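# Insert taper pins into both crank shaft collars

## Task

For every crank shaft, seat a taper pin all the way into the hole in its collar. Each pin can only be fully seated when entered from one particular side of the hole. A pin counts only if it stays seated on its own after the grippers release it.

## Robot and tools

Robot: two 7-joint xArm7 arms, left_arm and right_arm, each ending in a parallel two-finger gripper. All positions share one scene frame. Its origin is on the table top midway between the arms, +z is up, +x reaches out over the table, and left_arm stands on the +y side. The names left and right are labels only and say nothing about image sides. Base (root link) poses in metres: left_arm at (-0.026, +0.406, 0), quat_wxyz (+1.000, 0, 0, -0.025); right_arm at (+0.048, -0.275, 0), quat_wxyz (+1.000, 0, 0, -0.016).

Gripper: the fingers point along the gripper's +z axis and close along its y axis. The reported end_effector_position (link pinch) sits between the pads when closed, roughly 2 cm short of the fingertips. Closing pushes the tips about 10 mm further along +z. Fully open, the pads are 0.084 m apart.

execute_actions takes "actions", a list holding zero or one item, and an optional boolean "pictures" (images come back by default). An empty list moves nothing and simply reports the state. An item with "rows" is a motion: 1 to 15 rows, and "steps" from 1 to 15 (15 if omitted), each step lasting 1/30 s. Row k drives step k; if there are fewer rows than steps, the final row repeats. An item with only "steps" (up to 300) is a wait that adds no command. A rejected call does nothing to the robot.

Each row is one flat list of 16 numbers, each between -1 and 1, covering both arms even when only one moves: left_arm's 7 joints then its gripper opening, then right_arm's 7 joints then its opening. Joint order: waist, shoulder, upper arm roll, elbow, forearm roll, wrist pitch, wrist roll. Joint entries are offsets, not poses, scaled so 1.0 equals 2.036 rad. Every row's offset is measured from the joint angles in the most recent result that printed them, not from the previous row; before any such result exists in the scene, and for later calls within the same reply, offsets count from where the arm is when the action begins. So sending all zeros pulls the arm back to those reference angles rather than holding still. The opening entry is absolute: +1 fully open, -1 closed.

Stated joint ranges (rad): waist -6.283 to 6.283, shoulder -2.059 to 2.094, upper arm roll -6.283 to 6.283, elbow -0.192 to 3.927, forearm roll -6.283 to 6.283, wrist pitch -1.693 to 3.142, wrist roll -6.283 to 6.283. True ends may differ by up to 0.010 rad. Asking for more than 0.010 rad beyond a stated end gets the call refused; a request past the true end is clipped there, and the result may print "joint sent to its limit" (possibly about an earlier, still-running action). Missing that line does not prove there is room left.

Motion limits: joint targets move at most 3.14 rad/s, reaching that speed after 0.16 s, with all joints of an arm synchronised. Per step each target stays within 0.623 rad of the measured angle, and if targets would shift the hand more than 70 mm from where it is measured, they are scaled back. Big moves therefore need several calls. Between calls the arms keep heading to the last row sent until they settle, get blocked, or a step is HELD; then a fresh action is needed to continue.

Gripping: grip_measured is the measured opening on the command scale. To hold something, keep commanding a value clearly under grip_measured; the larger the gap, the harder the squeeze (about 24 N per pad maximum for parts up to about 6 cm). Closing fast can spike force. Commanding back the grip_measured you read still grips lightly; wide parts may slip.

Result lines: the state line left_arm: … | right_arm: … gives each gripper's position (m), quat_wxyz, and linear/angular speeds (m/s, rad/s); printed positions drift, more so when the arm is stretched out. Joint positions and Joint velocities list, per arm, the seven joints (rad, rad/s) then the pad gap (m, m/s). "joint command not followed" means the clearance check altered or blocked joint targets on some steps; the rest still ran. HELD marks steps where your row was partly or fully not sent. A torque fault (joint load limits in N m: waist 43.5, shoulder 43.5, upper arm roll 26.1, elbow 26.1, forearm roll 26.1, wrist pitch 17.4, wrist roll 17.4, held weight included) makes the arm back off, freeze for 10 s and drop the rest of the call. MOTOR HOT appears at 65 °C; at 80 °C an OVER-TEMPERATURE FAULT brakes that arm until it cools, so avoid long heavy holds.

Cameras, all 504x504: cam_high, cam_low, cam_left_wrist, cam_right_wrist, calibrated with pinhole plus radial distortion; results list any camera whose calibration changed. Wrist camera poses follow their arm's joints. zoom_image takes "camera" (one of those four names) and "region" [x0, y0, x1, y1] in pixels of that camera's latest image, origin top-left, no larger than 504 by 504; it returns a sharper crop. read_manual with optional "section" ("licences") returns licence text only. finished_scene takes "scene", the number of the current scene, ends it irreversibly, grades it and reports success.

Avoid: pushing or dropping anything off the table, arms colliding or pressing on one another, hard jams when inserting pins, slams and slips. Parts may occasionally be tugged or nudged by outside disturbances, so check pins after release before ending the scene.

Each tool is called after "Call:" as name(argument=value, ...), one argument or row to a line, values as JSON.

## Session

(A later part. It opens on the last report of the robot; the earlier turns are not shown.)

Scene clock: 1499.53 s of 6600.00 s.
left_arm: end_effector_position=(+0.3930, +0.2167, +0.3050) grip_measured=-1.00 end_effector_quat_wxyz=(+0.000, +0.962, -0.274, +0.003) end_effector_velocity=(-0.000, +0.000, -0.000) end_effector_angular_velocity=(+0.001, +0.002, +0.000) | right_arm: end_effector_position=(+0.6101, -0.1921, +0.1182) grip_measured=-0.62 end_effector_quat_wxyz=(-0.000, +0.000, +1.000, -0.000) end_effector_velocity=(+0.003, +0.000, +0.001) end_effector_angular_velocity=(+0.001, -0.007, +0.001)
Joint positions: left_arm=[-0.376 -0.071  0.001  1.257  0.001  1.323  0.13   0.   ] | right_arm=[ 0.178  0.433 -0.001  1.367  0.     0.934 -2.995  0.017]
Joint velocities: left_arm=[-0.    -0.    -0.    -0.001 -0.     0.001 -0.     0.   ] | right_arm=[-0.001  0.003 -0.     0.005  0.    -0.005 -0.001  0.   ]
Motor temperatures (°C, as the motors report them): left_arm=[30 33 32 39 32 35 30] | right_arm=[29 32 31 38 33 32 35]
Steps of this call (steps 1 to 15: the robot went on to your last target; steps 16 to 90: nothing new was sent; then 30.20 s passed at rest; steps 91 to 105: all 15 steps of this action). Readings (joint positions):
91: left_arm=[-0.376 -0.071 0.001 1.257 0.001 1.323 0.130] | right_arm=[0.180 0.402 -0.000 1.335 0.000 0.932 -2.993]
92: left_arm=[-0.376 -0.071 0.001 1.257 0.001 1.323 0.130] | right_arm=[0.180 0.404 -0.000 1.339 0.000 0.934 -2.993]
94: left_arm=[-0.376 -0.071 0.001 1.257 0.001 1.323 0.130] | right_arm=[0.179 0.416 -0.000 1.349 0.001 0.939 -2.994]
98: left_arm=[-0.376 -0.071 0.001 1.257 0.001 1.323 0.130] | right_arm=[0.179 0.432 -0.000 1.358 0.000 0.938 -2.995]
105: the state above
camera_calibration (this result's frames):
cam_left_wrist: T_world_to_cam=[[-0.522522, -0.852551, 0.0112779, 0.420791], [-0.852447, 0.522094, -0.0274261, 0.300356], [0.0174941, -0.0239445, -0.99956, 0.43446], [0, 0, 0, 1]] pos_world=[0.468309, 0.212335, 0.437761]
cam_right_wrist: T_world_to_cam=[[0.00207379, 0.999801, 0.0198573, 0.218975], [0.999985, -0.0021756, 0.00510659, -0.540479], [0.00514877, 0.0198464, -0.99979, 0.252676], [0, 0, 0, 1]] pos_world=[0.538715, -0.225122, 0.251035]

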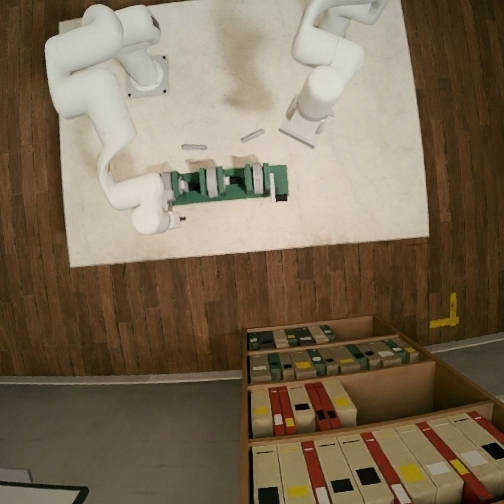

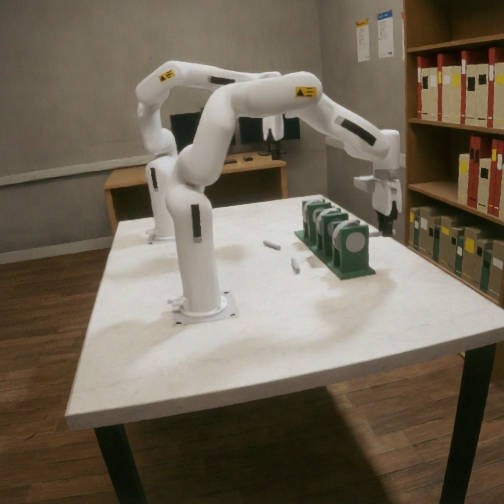

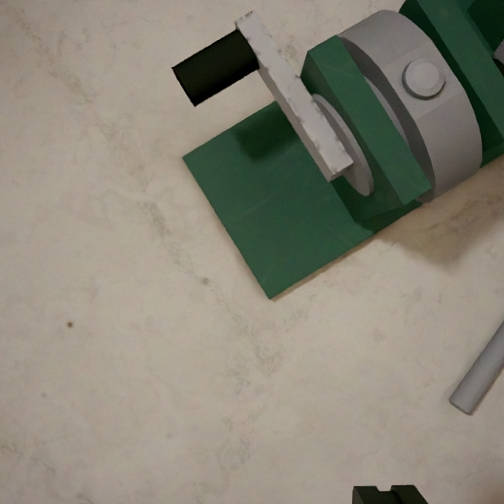

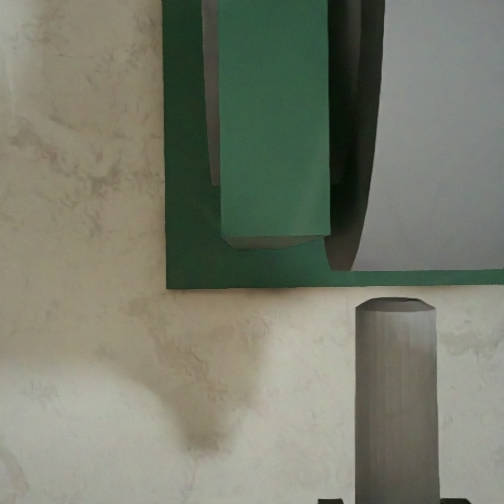

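Call:
execute_actions(
  actions=[
    {"rows":[[0,0,0,0,0,0,0,-1, 0.0003,-0.003,0,-0.0046,0,-0.0016,0.0003,-1],[0,0,0,0,0,0,0,-1, 0.0005,-0.006,0,-0.0092,0,-0.0032,0.0005,-1],[0,0,0,0,0,0,0,-1, 0.0005,-0.006,0,-0.0092,0,-0.0032,0.0005,-1],[0,0,0,0,0,0,0,-1, 0.0008,-0.009,0,-0.0139,0,-0.0047,0.0008,-1],[0,0,0,0,0,0,0,-1, 0.0008,-0.009,0,-0.0139,0,-0.0047,0.0008,-1],[0,0,0,0,0,0,0,-1, 0.001,-0.012,0,-0.0185,0,-0.0063,0.001,-1],[0,0,0,0,0,0,0,-1, 0.001,-0.012,0,-0.0185,0,-0.0063,0.001,-1],[0,0,0,0,0,0,0,-1, 0.0013,-0.0152,0,-0.0231,0,-0.0079,0.0013,-1]],"steps":15},
  ],
)

Call:
execute_actions(
  actions=[
    {"steps":15},
  ],
)

Scene clock: 1510.00 s of 6600.00 s.
left_arm: end_effector_position=(+0.3930, +0.2167, +0.3050) grip_measured=-1.00 end_effector_quat_wxyz=(+0.000, +0.962, -0.274, +0.003) end_effector_velocity=(-0.000, +0.000, -0.001) end_effector_angular_velocity=(+0.000, +0.001, +0.001) | right_arm: end_effector_position=(+0.6021, -0.1918, +0.1198) grip_measured=-0.62 end_effector_quat_wxyz=(+0.003, +0.000, +1.000, +0.000) end_effector_velocity=(-0.001, -0.000, -0.001) end_effector_angular_velocity=(-0.000, -0.002, -0.000)
Joint positions: left_arm=[-0.376 -0.071  0.001  1.257  0.001  1.323  0.13   0.   ] | right_arm=[ 0.181  0.402 -0.001  1.323  0.     0.916 -2.992  0.017]
Joint velocities: left_arm=[ 0.     0.     0.    -0.001 -0.     0.    -0.     0.   ] | right_arm=[-0.    -0.005  0.    -0.01  -0.001 -0.007  0.001  0.   ]
Motor temperatures (°C, as the motors report them): left_arm=[30 33 32 39 32 35 30] | right_arm=[29 32 31 39 33 31 35]
Steps of this call (steps 1 to 15: the robot went on to your last target; steps 16 to 90: nothing new was sent; then 6.97 s passed at rest; steps 91 to 105: all 15 steps of this action). Readings (joint positions):
91: left_arm=[-0.376 -0.071 0.001 1.257 0.001 1.323 0.130] | right_arm=[0.178 0.433 -0.001 1.367 0.000 0.933 -2.995]
92: left_arm=[-0.376 -0.071 0.001 1.257 0.001 1.323 0.130] | right_arm=[0.178 0.431 -0.001 1.364 0.000 0.933 -2.995]
94: left_arm=[-0.376 -0.071 0.001 1.257 0.001 1.323 0.130] | right_arm=[0.179 0.425 -0.001 1.355 0.000 0.930 -2.994]
98: left_arm=[-0.376 -0.071 0.001 1.257 0.001 1.323 0.130] | right_arm=[0.180 0.413 -0.001 1.336 0.000 0.924 -2.993]
105: the state above
camera_calibration (this result's frames):
cam_left_wrist: T_world_to_cam=[[-0.522522, -0.852551, 0.0112779, 0.420791], [-0.852447, 0.522094, -0.0274261, 0.300356], [0.017494, -0.0239445, -0.99956, 0.43446], [0, 0, 0, 1]] pos_world=[0.468309, 0.212335, 0.437761]
cam_right_wrist: T_world_to_cam=[[0.00193536, 0.999782, 0.0208113, 0.218601], [0.999937, -0.00216561, 0.0110472, -0.533188], [0.0110899, 0.0207886, -0.999722, 0.250941], [0, 0, 0, 1]] pos_world=[0.529948, -0.224924, 0.252212]

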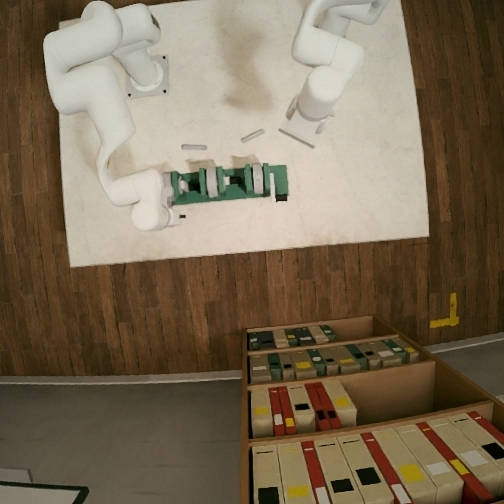

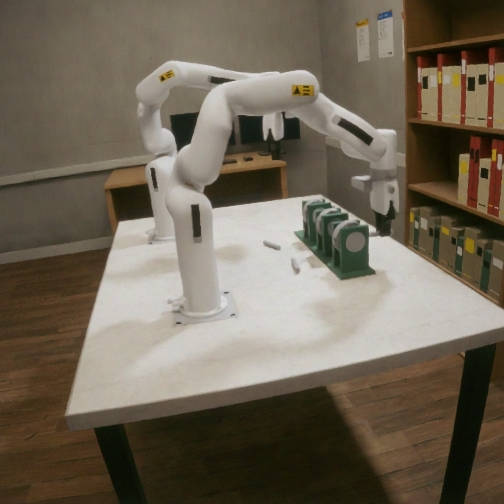

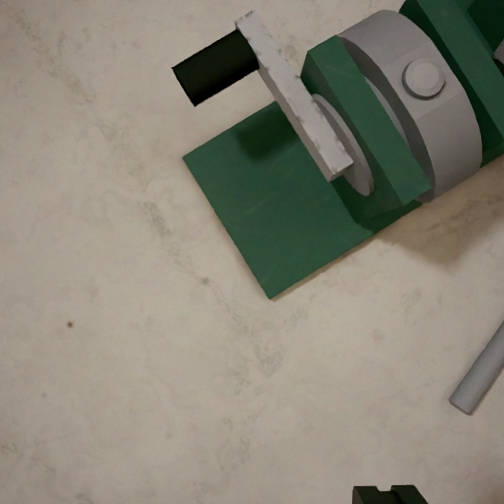

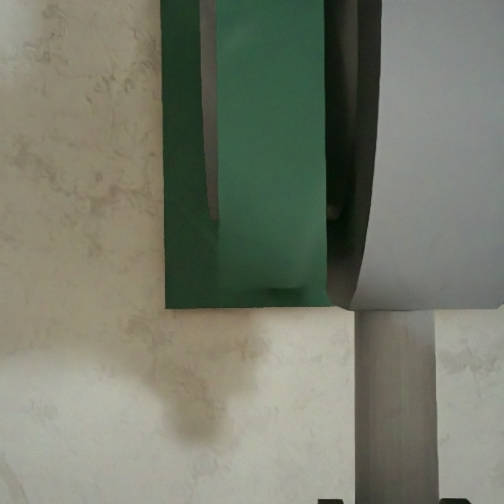

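Scene clock: 1510.50 s of 6600.00 s.
left_arm: end_effector_position=(+0.3930, +0.2167, +0.3050) grip_measured=-1.00 end_effector_quat_wxyz=(+0.000, +0.962, -0.274, +0.003) end_effector_velocity=(+0.000, -0.000, +0.001) end_effector_angular_velocity=(-0.001, -0.002, -0.000) | right_arm: end_effector_position=(+0.6014, -0.1920, +0.1194) grip_measured=-0.62 end_effector_quat_wxyz=(+0.002, +0.000, +1.000, +0.000) end_effector_velocity=(-0.001, -0.001, -0.002) end_effector_angular_velocity=(-0.000, +0.004, -0.000)
Joint positions: left_arm=[-0.376 -0.071  0.001  1.257  0.001  1.323  0.13   0.   ] | right_arm=[ 0.181  0.401 -0.001  1.322  0.     0.916 -2.992  0.017]
Joint velocities: left_arm=[-0.    -0.     0.     0.001  0.    -0.001 -0.     0.   ] | right_arm=[-0.001  0.002 -0.    -0.001  0.     0.001 -0.001  0.   ]
Motor temperatures (°C, as the motors report them): left_arm=[30 33 32 39 32 35 30] | right_arm=[29 32 31 39 33 31 35]
Steps of this call (steps 1 to 15: the robot went on to your last target). Readings (joint positions):
1: left_arm=[-0.376 -0.071 0.001 1.257 0.001 1.323 0.130] | right_arm=[0.181 0.402 -0.001 1.323 0.000 0.916 -2.992]
2: left_arm=[-0.376 -0.071 0.001 1.257 0.001 1.323 0.130] | right_arm=[0.181 0.401 -0.001 1.323 0.000 0.916 -2.992]
4: left_arm=[-0.376 -0.071 0.001 1.257 0.001 1.323 0.130] | right_arm=[0.181 0.401 -0.001 1.323 0.000 0.916 -2.992]
8: left_arm=[-0.376 -0.071 0.001 1.257 0.001 1.323 0.130] | right_arm=[0.181 0.401 -0.001 1.322 0.000 0.916 -2.992]
15: the state above
All arms were judged still, so your last target was given up. Only a new action makes them travel on or press farther. Fingers that are still opening or closing keep moving.
camera_calibration (this result's frames):
cam_left_wrist: T_world_to_cam=[[-0.522521, -0.852552, 0.0112778, 0.420791], [-0.852447, 0.522094, -0.027426, 0.300356], [0.017494, -0.0239444, -0.99956, 0.43446], [0, 0, 0, 1]] pos_world=[0.468309, 0.212335, 0.437761]
cam_right_wrist: T_world_to_cam=[[0.00205255, 0.999787, 0.0205248, 0.218723], [0.999952, -0.0022488, 0.00954328, -0.532318], [0.00958741, 0.0205042, -0.999744, 0.251429], [0, 0, 0, 1]] pos_world=[0.529433, -0.225029, 0.251955]

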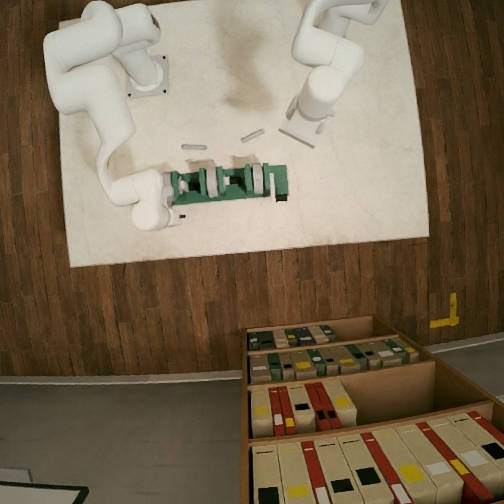

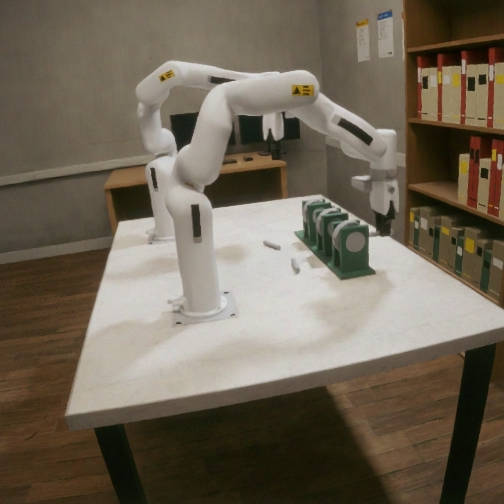

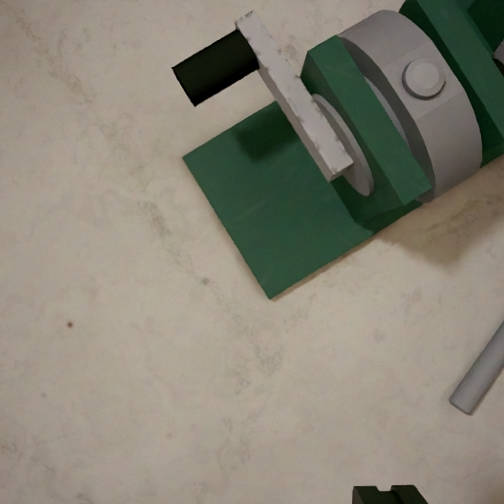

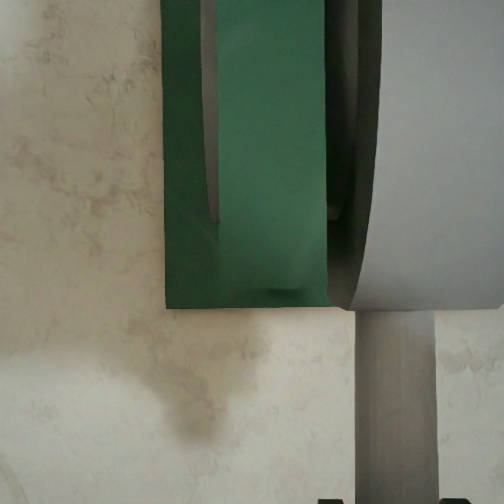

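Call:
execute_actions(
  actions=[
    {"rows":[[0,0,0,0,0,0,0,-1, 0.0004,-0.0046,0,-0.0068,0,-0.0019,0.0004,-1],[0,0,0,0,0,0,0,-1, 0.0009,-0.0092,0,-0.0135,0,-0.0038,0.0008,-1],[0,0,0,0,0,0,0,-1, 0.0013,-0.0139,0,-0.0203,0,-0.0058,0.0012,-1],[0,0,0,0,0,0,0,-1, 0.0017,-0.0185,0,-0.027,0,-0.0077,0.0016,-1],[0,0,0,0,0,0,0,-1, 0.0022,-0.0231,0,-0.0338,0,-0.0096,0.002,-1],[0,0,0,0,0,0,0,-1, 0.0026,-0.0277,0,-0.0406,0,-0.0115,0.0024,-1],[0,0,0,0,0,0,0,-1, 0.003,-0.0323,0,-0.0473,0,-0.0134,0.0028,-1],[0,0,0,0,0,0,0,-1, 0.0034,-0.037,0,-0.0541,0,-0.0154,0.0032,-1],[0,0,0,0,0,0,0,-1, 0.0039,-0.0416,0,-0.0608,0,-0.0173,0.0036,-1],[0,0,0,0,0,0,0,-1, 0.0043,-0.0462,0,-0.0676,0,-0.0192,0.004,-1]],"steps":15},
  ],
)

Call:
execute_actions(
  actions=[
    {"steps":15},
  ],
)

Scene clock: 1529.27 s of 6600.00 s.
left_arm: end_effector_position=(+0.3930, +0.2167, +0.3050) grip_measured=-1.00 end_effector_quat_wxyz=(+0.000, +0.962, -0.274, +0.003) end_effector_velocity=(-0.000, -0.000, +0.000) end_effector_angular_velocity=(-0.001, -0.001, -0.001) | right_arm: end_effector_position=(+0.5709, -0.1917, +0.1196) grip_measured=-0.63 end_effector_quat_wxyz=(+0.001, -0.000, +1.000, +0.000) end_effector_velocity=(-0.013, -0.000, +0.002) end_effector_angular_velocity=(+0.002, -0.008, -0.003)
Joint positions: left_arm=[-0.376 -0.071  0.001  1.257  0.001  1.323  0.13   0.   ] | right_arm=[ 0.189  0.311 -0.001  1.19   0.     0.877 -2.985  0.016]
Joint velocities: left_arm=[ 0.    -0.001 -0.    -0.001 -0.    -0.001  0.001  0.   ] | right_arm=[ 0.004 -0.047 -0.    -0.062  0.    -0.024  0.006 -0.   ]
Motor temperatures (°C, as the motors report them): left_arm=[30 33 32 39 32 35 30] | right_arm=[29 32 31 38 33 32 35]
Steps of this call (steps 1 to 90: nothing new was sent; then 15.27 s passed at rest; steps 91 to 105: all 15 steps of this action). Readings (joint positions):
91: left_arm=[-0.376 -0.071 0.001 1.257 0.001 1.323 0.130] | right_arm=[0.181 0.401 -0.001 1.319 0.000 0.916 -2.992]
92: left_arm=[-0.376 -0.071 0.001 1.257 0.001 1.323 0.130] | right_arm=[0.181 0.399 -0.001 1.316 0.000 0.915 -2.992]
94: left_arm=[-0.376 -0.071 0.001 1.257 0.001 1.323 0.130] | right_arm=[0.182 0.387 -0.001 1.301 0.000 0.909 -2.991]
98: left_arm=[-0.376 -0.071 0.001 1.257 0.001 1.323 0.130] | right_arm=[0.185 0.354 -0.001 1.254 0.000 0.895 -2.988]
105: the state above
camera_calibration (this result's frames):
cam_left_wrist: T_world_to_cam=[[-0.522521, -0.852552, 0.0112779, 0.420791], [-0.852447, 0.522094, -0.027426, 0.300356], [0.0174939, -0.0239444, -0.99956, 0.43446], [0, 0, 0, 1]] pos_world=[0.468309, 0.212335, 0.437761]
cam_right_wrist: T_world_to_cam=[[0.000930231, 0.999793, 0.0203359, 0.219216], [0.999976, -0.00106951, 0.00683909, -0.501306], [0.00685943, 0.0203291, -0.99977, 0.253445], [0, 0, 0, 1]] pos_world=[0.499352, -0.224859, 0.252357]

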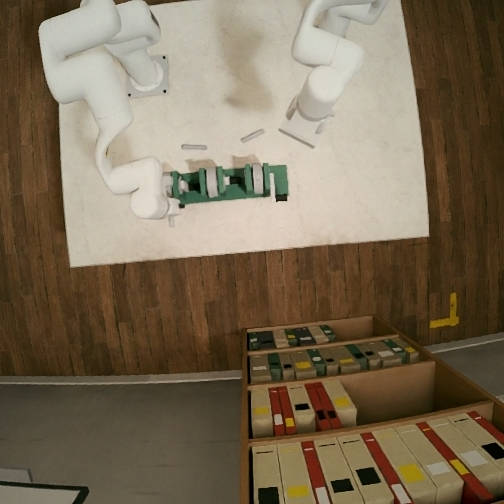

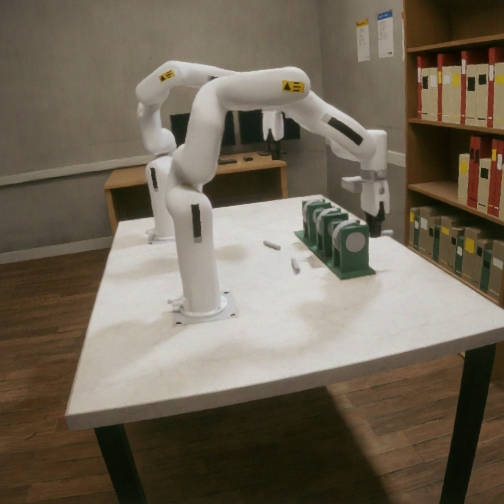

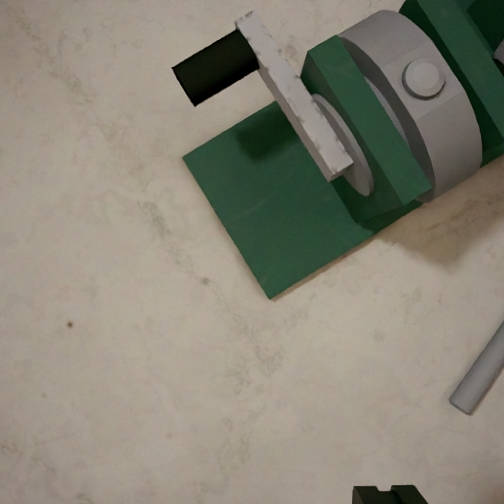

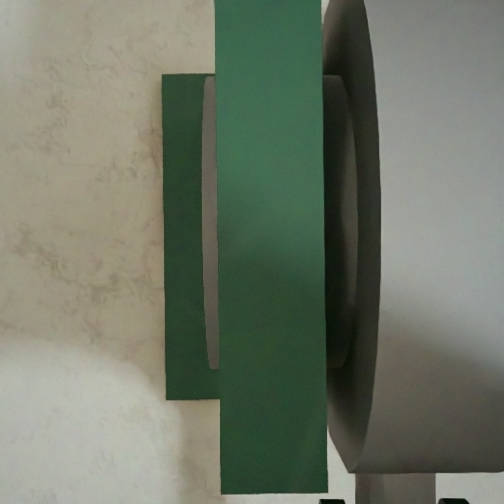

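Scene clock: 1529.77 s of 6600.00 s.
left_arm: end_effector_position=(+0.3930, +0.2167, +0.3050) grip_measured=-1.00 end_effector_quat_wxyz=(+0.000, +0.962, -0.274, +0.003) end_effector_velocity=(+0.000, -0.000, +0.000) end_effector_angular_velocity=(-0.001, -0.002, -0.000) | right_arm: end_effector_position=(+0.5698, -0.1919, +0.1197) grip_measured=-0.63 end_effector_quat_wxyz=(+0.001, -0.000, +1.000, +0.000) end_effector_velocity=(-0.000, -0.000, -0.000) end_effector_angular_velocity=(-0.000, +0.001, -0.001)
Joint positions: left_arm=[-0.376 -0.071  0.001  1.257  0.001  1.323  0.13   0.   ] | right_arm=[ 0.19   0.307 -0.001  1.184  0.     0.875 -2.984  0.016]
Joint velocities: left_arm=[-0.    -0.001  0.     0.     0.    -0.001  0.     0.   ] | right_arm=[ 0.     0.    -0.    -0.001 -0.    -0.     0.     0.   ]
Motor temperatures (°C, as the motors report them): left_arm=[30 33 32 39 32 35 30] | right_arm=[29 32 31 38 33 32 35]
Steps of this call (steps 1 to 15: the robot went on to your last target). Readings (joint positions):
1: left_arm=[-0.376 -0.071 0.001 1.257 0.001 1.323 0.130] | right_arm=[0.190 0.310 -0.001 1.188 0.000 0.877 -2.985]
2: left_arm=[-0.376 -0.071 0.001 1.257 0.001 1.323 0.130] | right_arm=[0.190 0.309 -0.001 1.187 0.000 0.876 -2.984]
4: left_arm=[-0.376 -0.071 0.001 1.257 0.001 1.323 0.130] | right_arm=[0.190 0.308 -0.001 1.186 0.000 0.876 -2.984]
8: left_arm=[-0.376 -0.071 0.001 1.257 0.001 1.323 0.130] | right_arm=[0.190 0.307 -0.001 1.185 0.000 0.875 -2.984]
15: the state above
All arms were judged still, so your last target was given up. Only a new action makes them travel on or press farther. Fingers that are still opening or closing keep moving.
camera_calibration (this result's frames):
cam_left_wrist: T_world_to_cam=[[-0.522521, -0.852552, 0.0112779, 0.420791], [-0.852447, 0.522094, -0.0274259, 0.300356], [0.0174938, -0.0239444, -0.99956, 0.43446], [0, 0, 0, 1]] pos_world=[0.468309, 0.212335, 0.43776]
cam_right_wrist: T_world_to_cam=[[0.00129323, 0.999791, 0.0203916, 0.219139], [0.999972, -0.00144373, 0.00736737, -0.500243], [0.00739527, 0.0203815, -0.999765, 0.253203], [0, 0, 0, 1]] pos_world=[0.498073, -0.224976, 0.25236]

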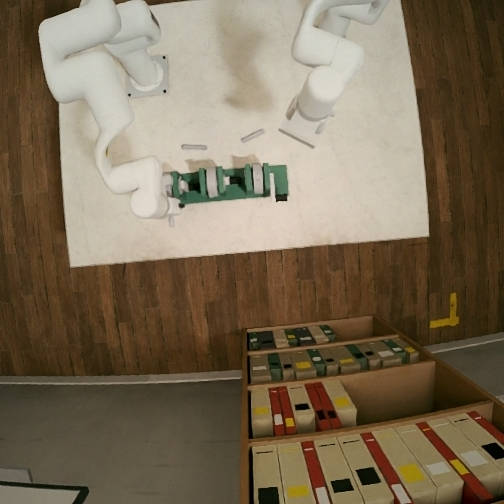

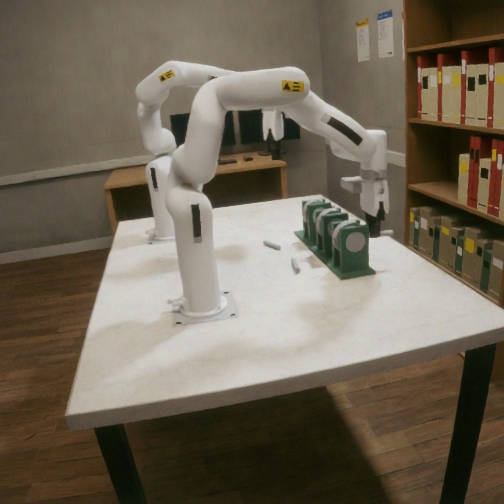

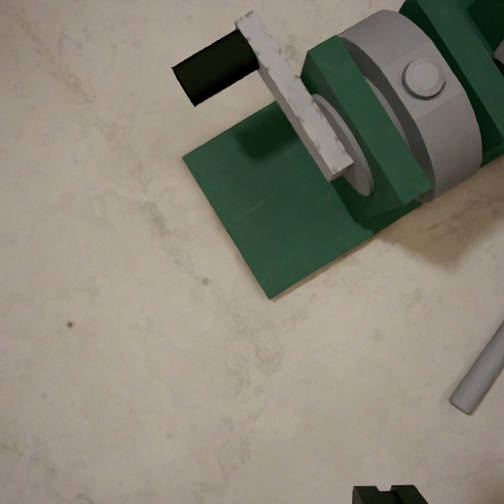

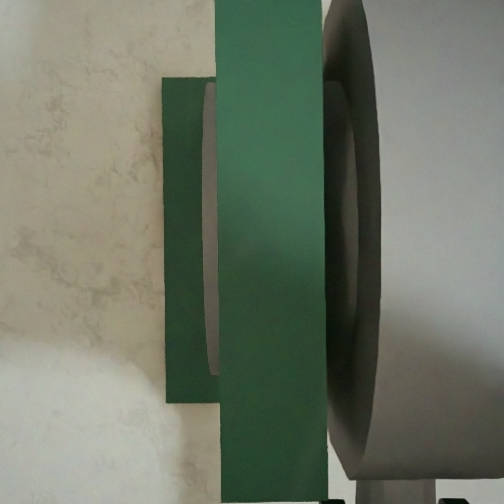

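Call:
execute_actions(
  actions=[
    {"rows":[[0,0,0,0,0,0,0,-1, 0,0,0,0,0,0,0,0.0]],"steps":12},
  ],
  pictures=false,
)

Call:
execute_actions(
  actions=[
    {"rows":[[0,0,0,0,0,0,0,-1, -0.0073,0.091,0,0.1440,0,0.0535,-0.0073,0.0]],"steps":15},
  ],
)

Scene clock: 1536.57 s of 6600.00 s.
left_arm: end_effector_position=(+0.3930, +0.2167, +0.3050) grip_measured=-1.00 end_effector_quat_wxyz=(+0.000, +0.962, -0.274, +0.003) end_effector_velocity=(-0.000, +0.000, -0.000) end_effector_angular_velocity=(+0.000, +0.001, +0.000) | right_arm: end_effector_position=(+0.5690, -0.1922, +0.1191) grip_measured=-0.01 end_effector_quat_wxyz=(-0.000, +0.000, +1.000, -0.000) end_effector_velocity=(+0.004, +0.003, +0.003) end_effector_angular_velocity=(+0.004, -0.015, +0.005)
Joint positions: left_arm=[-0.376 -0.071  0.001  1.257  0.001  1.323  0.13   0.   ] | right_arm=[ 0.19   0.307 -0.001  1.183  0.     0.876 -2.984  0.044]
Joint velocities: left_arm=[-0.    -0.    -0.    -0.001 -0.    -0.    -0.     0.   ] | right_arm=[ 0.002  0.     0.002  0.006  0.001 -0.01  -0.002 -0.   ]
Motor temperatures (°C, as the motors report them): left_arm=[30 33 32 39 32 35 30] | right_arm=[29 32 31 38 33 32 35]
Steps of this call (steps 1 to 90: nothing new was sent; then 3.40 s passed at rest; steps 91 to 102: all 12 steps of this action). Readings (joint positions):
91: left_arm=[-0.376 -0.071 0.001 1.257 0.001 1.323 0.130] | right_arm=[0.190 0.307 -0.001 1.183 0.000 0.877 -2.984]
92: left_arm=[-0.376 -0.071 0.001 1.257 0.001 1.323 0.130] | right_arm=[0.189 0.307 -0.002 1.179 -0.000 0.880 -2.984]
94: left_arm=[-0.376 -0.071 0.001 1.257 0.001 1.323 0.130] | right_arm=[0.189 0.309 -0.003 1.175 -0.000 0.882 -2.984]
98: left_arm=[-0.376 -0.071 0.001 1.257 0.001 1.323 0.130] | right_arm=[0.189 0.308 -0.002 1.180 0.000 0.879 -2.984]
102: the state above

Scene clock: 1537.07 s of 6600.00 s.
left_arm: end_effector_position=(+0.3930, +0.2167, +0.3050) grip_measured=-1.00 end_effector_quat_wxyz=(+0.000, +0.962, -0.274, +0.003) end_effector_velocity=(+0.000, -0.000, +0.000) end_effector_angular_velocity=(-0.000, -0.001, -0.001) | right_arm: end_effector_position=(+0.6297, -0.1911, +0.1234) grip_measured=-0.01 end_effector_quat_wxyz=(-0.001, -0.000, +1.000, -0.000) end_effector_velocity=(+0.011, +0.002, +0.006) end_effector_angular_velocity=(+0.002, -0.009, +0.006)
Joint positions: left_arm=[-0.376 -0.071  0.001  1.257  0.001  1.323  0.13   0.   ] | right_arm=[ 0.175  0.489 -0.001  1.471  0.     0.984 -2.999  0.044]
Joint velocities: left_arm=[-0.    -0.    -0.     0.     0.    -0.001  0.001  0.   ] | right_arm=[ 0.     0.022  0.002  0.05  -0.     0.019 -0.004 -0.   ]
Motor temperatures (°C, as the motors report them): left_arm=[30 33 32 39 32 35 30] | right_arm=[29 32 31 38 33 32 35]
Steps of this call (steps 1 to 15: all 15 steps of this action). Readings (joint positions):
1: left_arm=[-0.376 -0.071 0.001 1.257 0.001 1.323 0.130] | right_arm=[0.190 0.307 -0.001 1.184 0.000 0.876 -2.984]
2: left_arm=[-0.376 -0.071 0.001 1.257 0.001 1.323 0.130] | right_arm=[0.189 0.311 -0.001 1.189 0.000 0.879 -2.985]
4: left_arm=[-0.376 -0.071 0.001 1.257 0.001 1.323 0.130] | right_arm=[0.187 0.341 -0.000 1.238 0.000 0.898 -2.987]
8: left_arm=[-0.376 -0.071 0.001 1.257 0.001 1.323 0.130] | right_arm=[0.178 0.453 -0.001 1.414 0.000 0.959 -2.996]
15: the state above
camera_calibration (this result's frames):
cam_left_wrist: T_world_to_cam=[[-0.522521, -0.852552, 0.011278, 0.420791], [-0.852447, 0.522094, -0.0274255, 0.300356], [0.0174935, -0.0239443, -0.99956, 0.43446], [0, 0, 0, 1]] pos_world=[0.468309, 0.212335, 0.43776]
cam_right_wrist: T_world_to_cam=[[0.00130536, 0.999806, 0.0196364, 0.218265], [0.999993, -0.00137481, 0.00352374, -0.559752], [0.00355005, 0.0196317, -0.999801, 0.258785], [0, 0, 0, 1]] pos_world=[0.558545, -0.224073, 0.25642]

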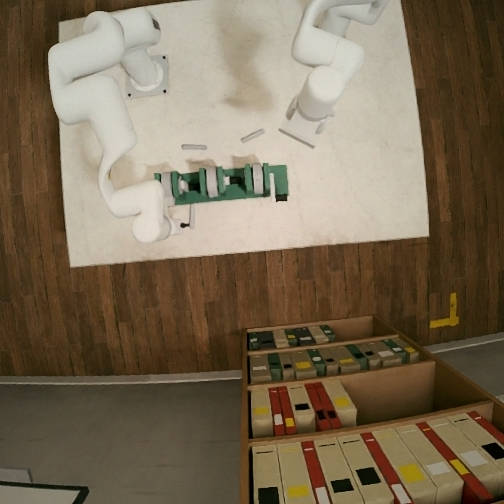

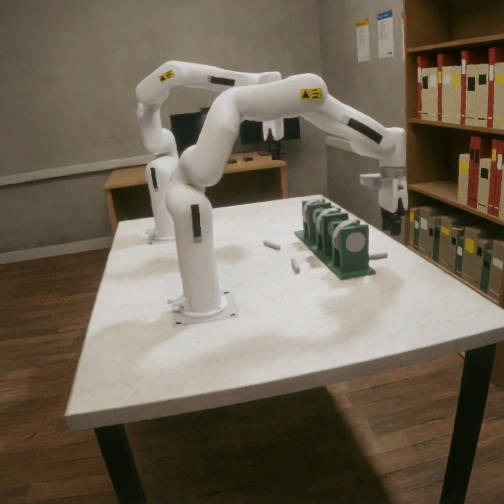

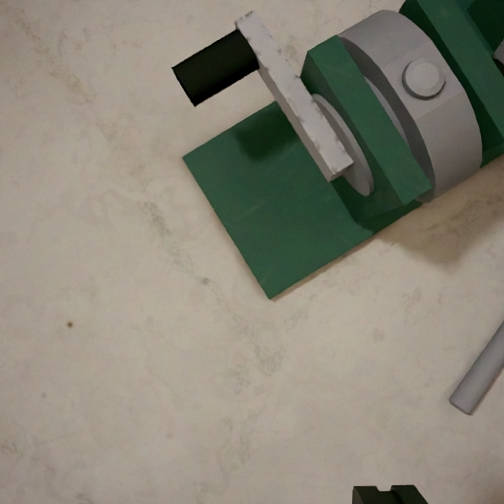

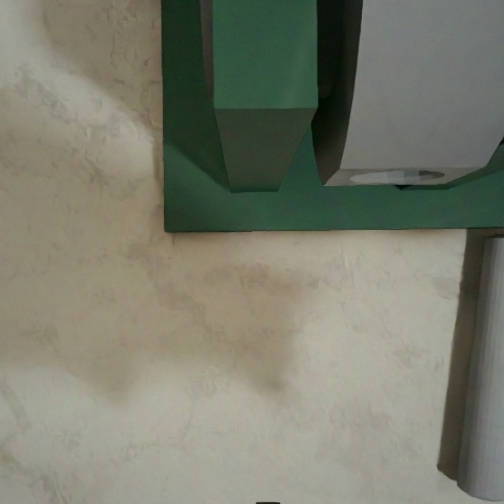

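Call:
zoom_image(
  camera="cam_high",
  region=[130, 150, 300, 260],
)

Region (130, 150, 300, 260) of cam_high's 504x504 image, scaled by 2.965, with more detail than that image has; it fills the top 326 rows of this view, and the rest is white.

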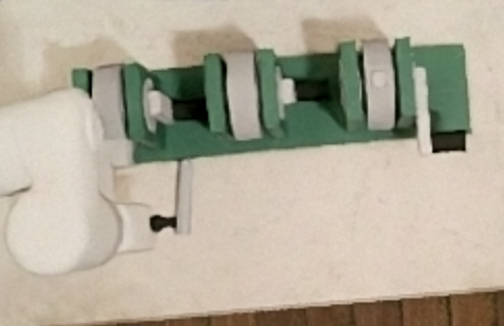

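Call:
execute_actions(
  actions=[
    {"rows":[[0,0,0,0,0,0,0,-1, 0.0459,0.0231,0,0.0008,0,-0.0232,0.1009,0.0]],"steps":15},
  ],
)

Call:
execute_actions(
  actions=[
    {"steps":10},
  ],
)

Scene clock: 1573.03 s of 6600.00 s.
left_arm: end_effector_position=(+0.3930, +0.2167, +0.3050) grip_measured=-1.00 end_effector_quat_wxyz=(+0.000, +0.962, -0.274, +0.003) end_effector_velocity=(+0.000, +0.000, -0.000) end_effector_angular_velocity=(+0.000, +0.001, +0.001) | right_arm: end_effector_position=(+0.6255, -0.1387, +0.1009) grip_measured=-0.01 end_effector_quat_wxyz=(+0.001, +0.057, +0.998, -0.000) end_effector_velocity=(-0.001, +0.007, -0.001) end_effector_angular_velocity=(+0.002, -0.002, -0.015)
Joint positions: left_arm=[-0.376 -0.071  0.001  1.257  0.001  1.323  0.13   0.   ] | right_arm=[ 0.266  0.535 -0.003  1.473  0.     0.937 -2.796  0.044]
Joint velocities: left_arm=[ 0.     0.001 -0.     0.     0.     0.    -0.001  0.   ] | right_arm=[ 0.008  0.002  0.004 -0.001 -0.001 -0.006  0.026 -0.   ]
Motor temperatures (°C, as the motors report them): left_arm=[30 34 32 39 32 35 30] | right_arm=[29 33 31 40 33 31 35]
Steps of this call (steps 1 to 15: the robot went on to your last target; steps 16 to 190: nothing new was sent; then 29.13 s passed at rest; steps 191 to 205: all 15 steps of this action). Readings (joint positions):
191: left_arm=[-0.376 -0.071 0.001 1.257 0.001 1.323 0.130] | right_arm=[0.175 0.492 -0.001 1.476 0.000 0.985 -2.998]
192: left_arm=[-0.376 -0.071 0.001 1.257 0.001 1.323 0.130] | right_arm=[0.177 0.493 -0.002 1.476 0.000 0.984 -2.992]
194: left_arm=[-0.376 -0.071 0.001 1.257 0.001 1.323 0.130] | right_arm=[0.196 0.502 -0.006 1.477 0.000 0.972 -2.942]
198: left_arm=[-0.376 -0.071 0.001 1.257 0.001 1.323 0.130] | right_arm=[0.257 0.531 0.006 1.471 0.001 0.945 -2.829]
205: the state above
camera_calibration (this result's frames):
cam_left_wrist: T_world_to_cam=[[-0.522522, -0.852552, 0.0112781, 0.420791], [-0.852447, 0.522094, -0.0274254, 0.300356], [0.0174933, -0.0239443, -0.99956, 0.43446], [0, 0, 0, 1]] pos_world=[0.468309, 0.212335, 0.43776]
cam_right_wrist: T_world_to_cam=[[0.114851, 0.993198, 0.0191671, 0.0945043], [0.993339, -0.115007, 0.00720627, -0.56734], [0.0093616, 0.0182118, -0.99979, 0.231409], [0, 0, 0, 1]] pos_world=[0.55054, -0.163324, 0.233638]

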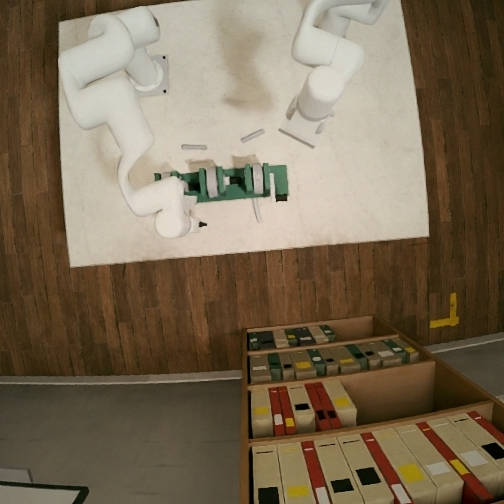

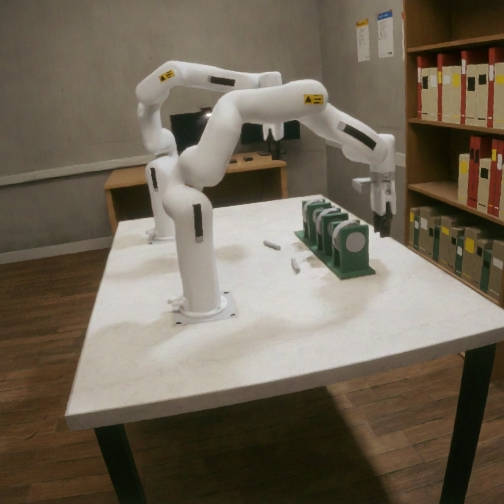

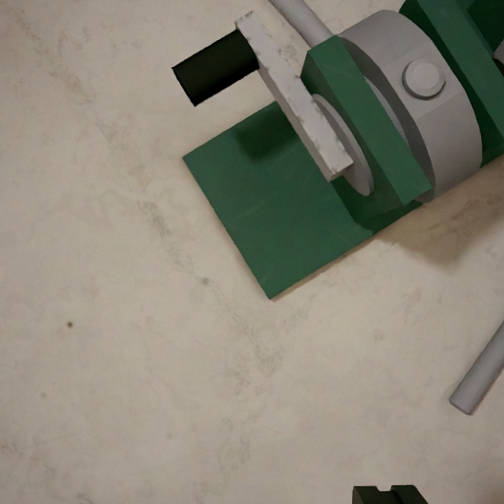

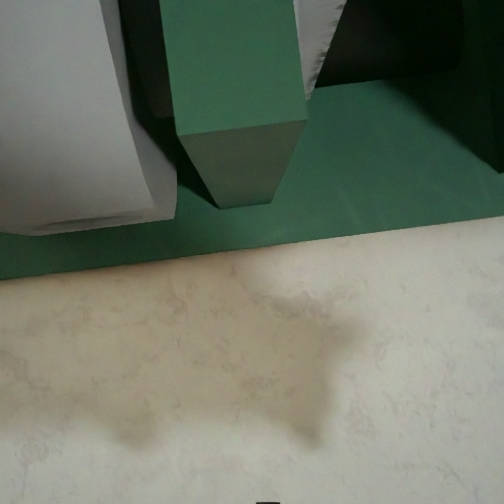

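Scene clock: 1573.37 s of 6600.00 s.
left_arm: end_effector_position=(+0.3930, +0.2167, +0.3050) grip_measured=-1.00 end_effector_quat_wxyz=(+0.000, +0.962, -0.274, +0.003) end_effector_velocity=(+0.000, -0.000, -0.000) end_effector_angular_velocity=(-0.000, +0.000, -0.001) | right_arm: end_effector_position=(+0.6245, -0.1362, +0.1000) grip_measured=-0.01 end_effector_quat_wxyz=(+0.000, +0.056, +0.998, -0.000) end_effector_velocity=(-0.000, +0.001, +0.001) end_effector_angular_velocity=(+0.001, -0.000, +0.002)
Joint positions: left_arm=[-0.376 -0.071  0.001  1.257  0.001  1.323  0.13   0.   ] | right_arm=[ 0.268  0.536 -0.001  1.473  0.     0.936 -2.794  0.044]
Joint velocities: left_arm=[ 0.     0.    -0.     0.    -0.    -0.     0.001  0.   ] | right_arm=[ 0.001 -0.002  0.001 -0.001  0.     0.    -0.001  0.   ]
Motor temperatures (°C, as the motors report them): left_arm=[30 34 32 39 32 35 30] | right_arm=[29 33 31 40 33 31 35]
Steps of this call (steps 1 to 10: the robot went on to your last target). Readings (joint positions):
1: left_arm=[-0.376 -0.071 0.001 1.257 0.001 1.323 0.130] | right_arm=[0.266 0.535 -0.003 1.473 0.000 0.937 -2.795]
2: left_arm=[-0.376 -0.071 0.001 1.257 0.001 1.323 0.130] | right_arm=[0.267 0.536 -0.002 1.473 0.000 0.937 -2.795]
4: left_arm=[-0.376 -0.071 0.001 1.257 0.001 1.323 0.130] | right_arm=[0.268 0.536 -0.001 1.473 0.000 0.937 -2.794]
8: left_arm=[-0.376 -0.071 0.001 1.257 0.001 1.323 0.130] | right_arm=[0.268 0.536 -0.001 1.473 0.000 0.936 -2.794]
10: the state above
camera_calibration (this result's frames):
cam_left_wrist: T_world_to_cam=[[-0.522521, -0.852552, 0.011278, 0.420791], [-0.852447, 0.522094, -0.0274255, 0.300356], [0.0174935, -0.0239443, -0.99956, 0.43446], [0, 0, 0, 1]] pos_world=[0.468309, 0.212335, 0.43776]
cam_right_wrist: T_world_to_cam=[[0.113245, 0.99337, 0.0198027, 0.0930803], [0.993537, -0.113374, 0.00555509, -0.565827], [0.00776339, 0.0190457, -0.999788, 0.231591], [0, 0, 0, 1]] pos_world=[0.549831, -0.161024, 0.232842]

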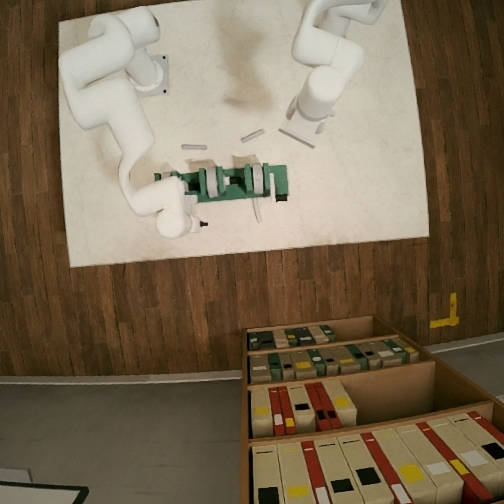

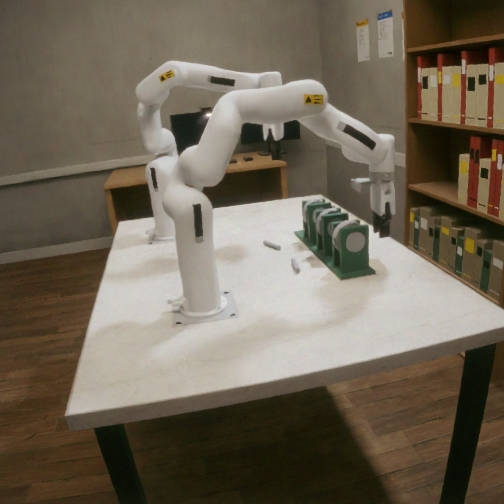

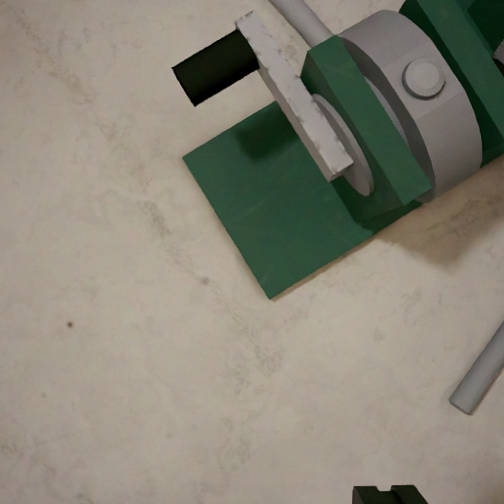

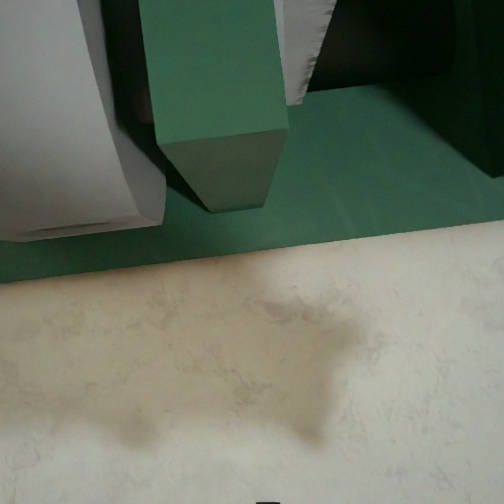

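Call:
zoom_image(
  camera="cam_high",
  region=[150, 110, 330, 250],
)

Region (150, 110, 330, 250) of cam_high's 504x504 image, scaled by 2.800, with more detail than that image has.

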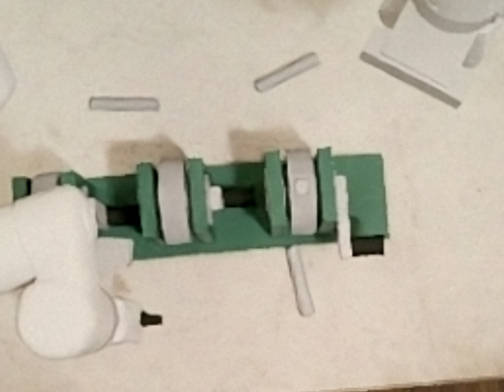

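Call:
execute_actions(
  actions=[
    {"rows":[[0,0,0,0,0,0,0,-1, 0.1622,0.1788,0,0.3721,0,0.1938,0.0295,0.0]],"steps":15},
  ],
  pictures=false,
)

Call:
execute_actions(
  actions=[
    {"steps":12},
  ],
)

Scene clock: 1615.57 s of 6600.00 s.
left_arm: end_effector_position=(+0.3930, +0.2167, +0.3050) grip_measured=-1.00 end_effector_quat_wxyz=(+0.000, +0.962, -0.274, +0.003) end_effector_velocity=(+0.000, -0.000, +0.000) end_effector_angular_velocity=(-0.001, -0.001, -0.001) | right_arm: end_effector_position=(+0.6419, +0.0334, +0.1340) grip_measured=-0.01 end_effector_quat_wxyz=(-0.004, -0.043, +0.999, -0.002) end_effector_velocity=(-0.042, +0.414, +0.105) end_effector_angular_velocity=(+0.026, -0.048, +0.472)
Joint positions: left_arm=[-0.376 -0.071  0.001  1.257  0.001  1.323  0.13   0.   ] | right_arm=[ 0.51   0.803 -0.     2.018  0.     1.225 -2.75   0.044]
Joint velocities: left_arm=[-0.     0.     0.     0.001 -0.001 -0.001  0.001  0.   ] | right_arm=[ 0.577  0.633  0.001  1.373  0.001  0.685  0.106 -0.   ]
Motor temperatures (°C, as the motors report them): left_arm=[30 34 32 39 32 35 30] | right_arm=[29 33 31 40 33 31 35]
Steps of this call (steps 1 to 15: the robot went on to your last target; steps 16 to 90: nothing new was sent; then 38.70 s passed at rest; steps 91 to 105: all 15 steps of this action). Readings (joint positions):
91: left_arm=[-0.376 -0.071 0.001 1.257 0.001 1.323 0.130] | right_arm=[0.269 0.537 -0.001 1.473 0.000 0.937 -2.793]
92: left_arm=[-0.376 -0.071 0.001 1.257 0.001 1.323 0.130] | right_arm=[0.271 0.540 -0.002 1.479 0.000 0.941 -2.793]
94: left_arm=[-0.376 -0.071 0.001 1.257 0.001 1.323 0.130] | right_arm=[0.293 0.567 -0.007 1.527 0.000 0.973 -2.788]
98: left_arm=[-0.376 -0.071 0.001 1.257 0.001 1.323 0.130] | right_arm=[0.378 0.658 0.001 1.697 0.000 1.067 -2.774]
105: the state above

Scene clock: 1615.97 s of 6600.00 s.
left_arm: end_effector_position=(+0.3930, +0.2167, +0.3050) grip_measured=-1.00 end_effector_quat_wxyz=(+0.000, +0.962, -0.274, +0.003) end_effector_velocity=(-0.000, +0.000, +0.000) end_effector_angular_velocity=(+0.000, +0.000, -0.000) | right_arm: end_effector_position=(+0.6312, +0.0919, +0.1495) grip_measured=-0.01 end_effector_quat_wxyz=(-0.000, -0.077, +0.997, -0.001) end_effector_velocity=(-0.006, +0.015, +0.003) end_effector_angular_velocity=(+0.007, +0.001, +0.019)
Joint positions: left_arm=[-0.376 -0.071  0.001  1.257  0.001  1.323  0.13   0.   ] | right_arm=[ 0.595  0.899 -0.003  2.226  0.     1.33  -2.734  0.044]
Joint velocities: left_arm=[ 0.    -0.001  0.    -0.001  0.     0.001  0.     0.   ] | right_arm=[ 0.018  0.014  0.007  0.032  0.002  0.015  0.003 -0.   ]
Motor temperatures (°C, as the motors report them): left_arm=[30 34 32 39 32 35 30] | right_arm=[29 33 31 40 33 31 35]
Steps of this call (steps 1 to 12: the robot went on to your last target). Readings (joint positions):
1: left_arm=[-0.376 -0.071 0.001 1.257 0.001 1.323 0.130] | right_arm=[0.530 0.824 -0.000 2.064 0.000 1.248 -2.746]
2: left_arm=[-0.376 -0.071 0.001 1.257 0.001 1.323 0.130] | right_arm=[0.548 0.844 -0.000 2.108 0.000 1.270 -2.743]
4: left_arm=[-0.376 -0.071 0.001 1.257 0.001 1.323 0.130] | right_arm=[0.578 0.875 0.002 2.175 0.001 1.302 -2.738]
8: left_arm=[-0.376 -0.071 0.001 1.257 0.001 1.323 0.130] | right_arm=[0.595 0.894 -0.000 2.217 0.000 1.325 -2.734]
12: the state above
camera_calibration (this result's frames):
cam_left_wrist: T_world_to_cam=[[-0.522522, -0.852552, 0.011278, 0.420791], [-0.852447, 0.522094, -0.0274256, 0.300356], [0.0174936, -0.0239444, -0.99956, 0.43446], [0, 0, 0, 1]] pos_world=[0.468309, 0.212335, 0.43776]
cam_right_wrist: T_world_to_cam=[[-0.152011, 0.988227, 0.0173041, 0.0330515], [0.988377, 0.151954, 0.00458149, -0.567812], [0.00189812, 0.0177994, -0.99984, 0.280534], [0, 0, 0, 1]] pos_world=[0.565704, 0.0486254, 0.282519]

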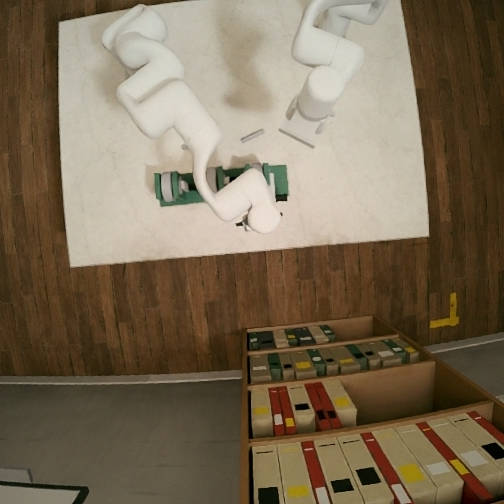

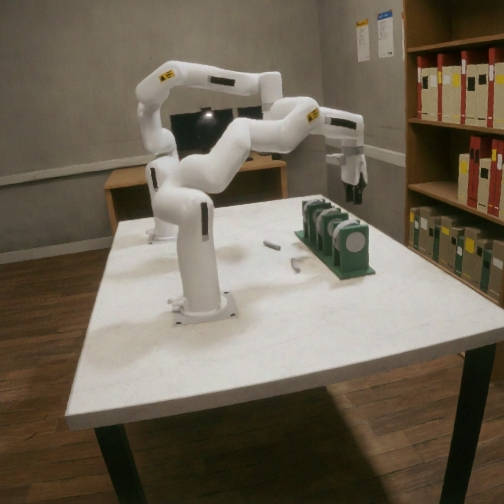

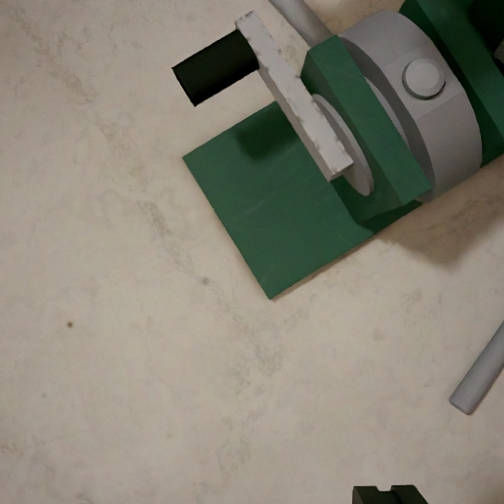

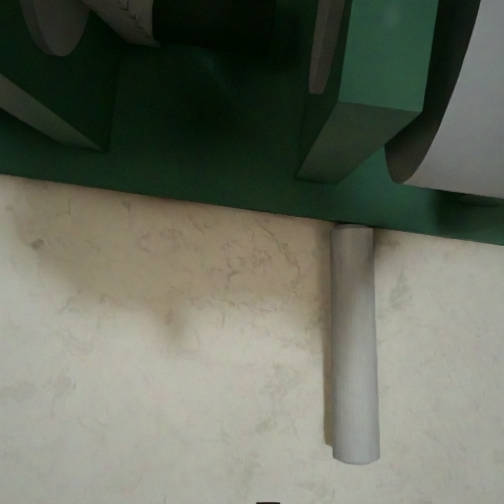

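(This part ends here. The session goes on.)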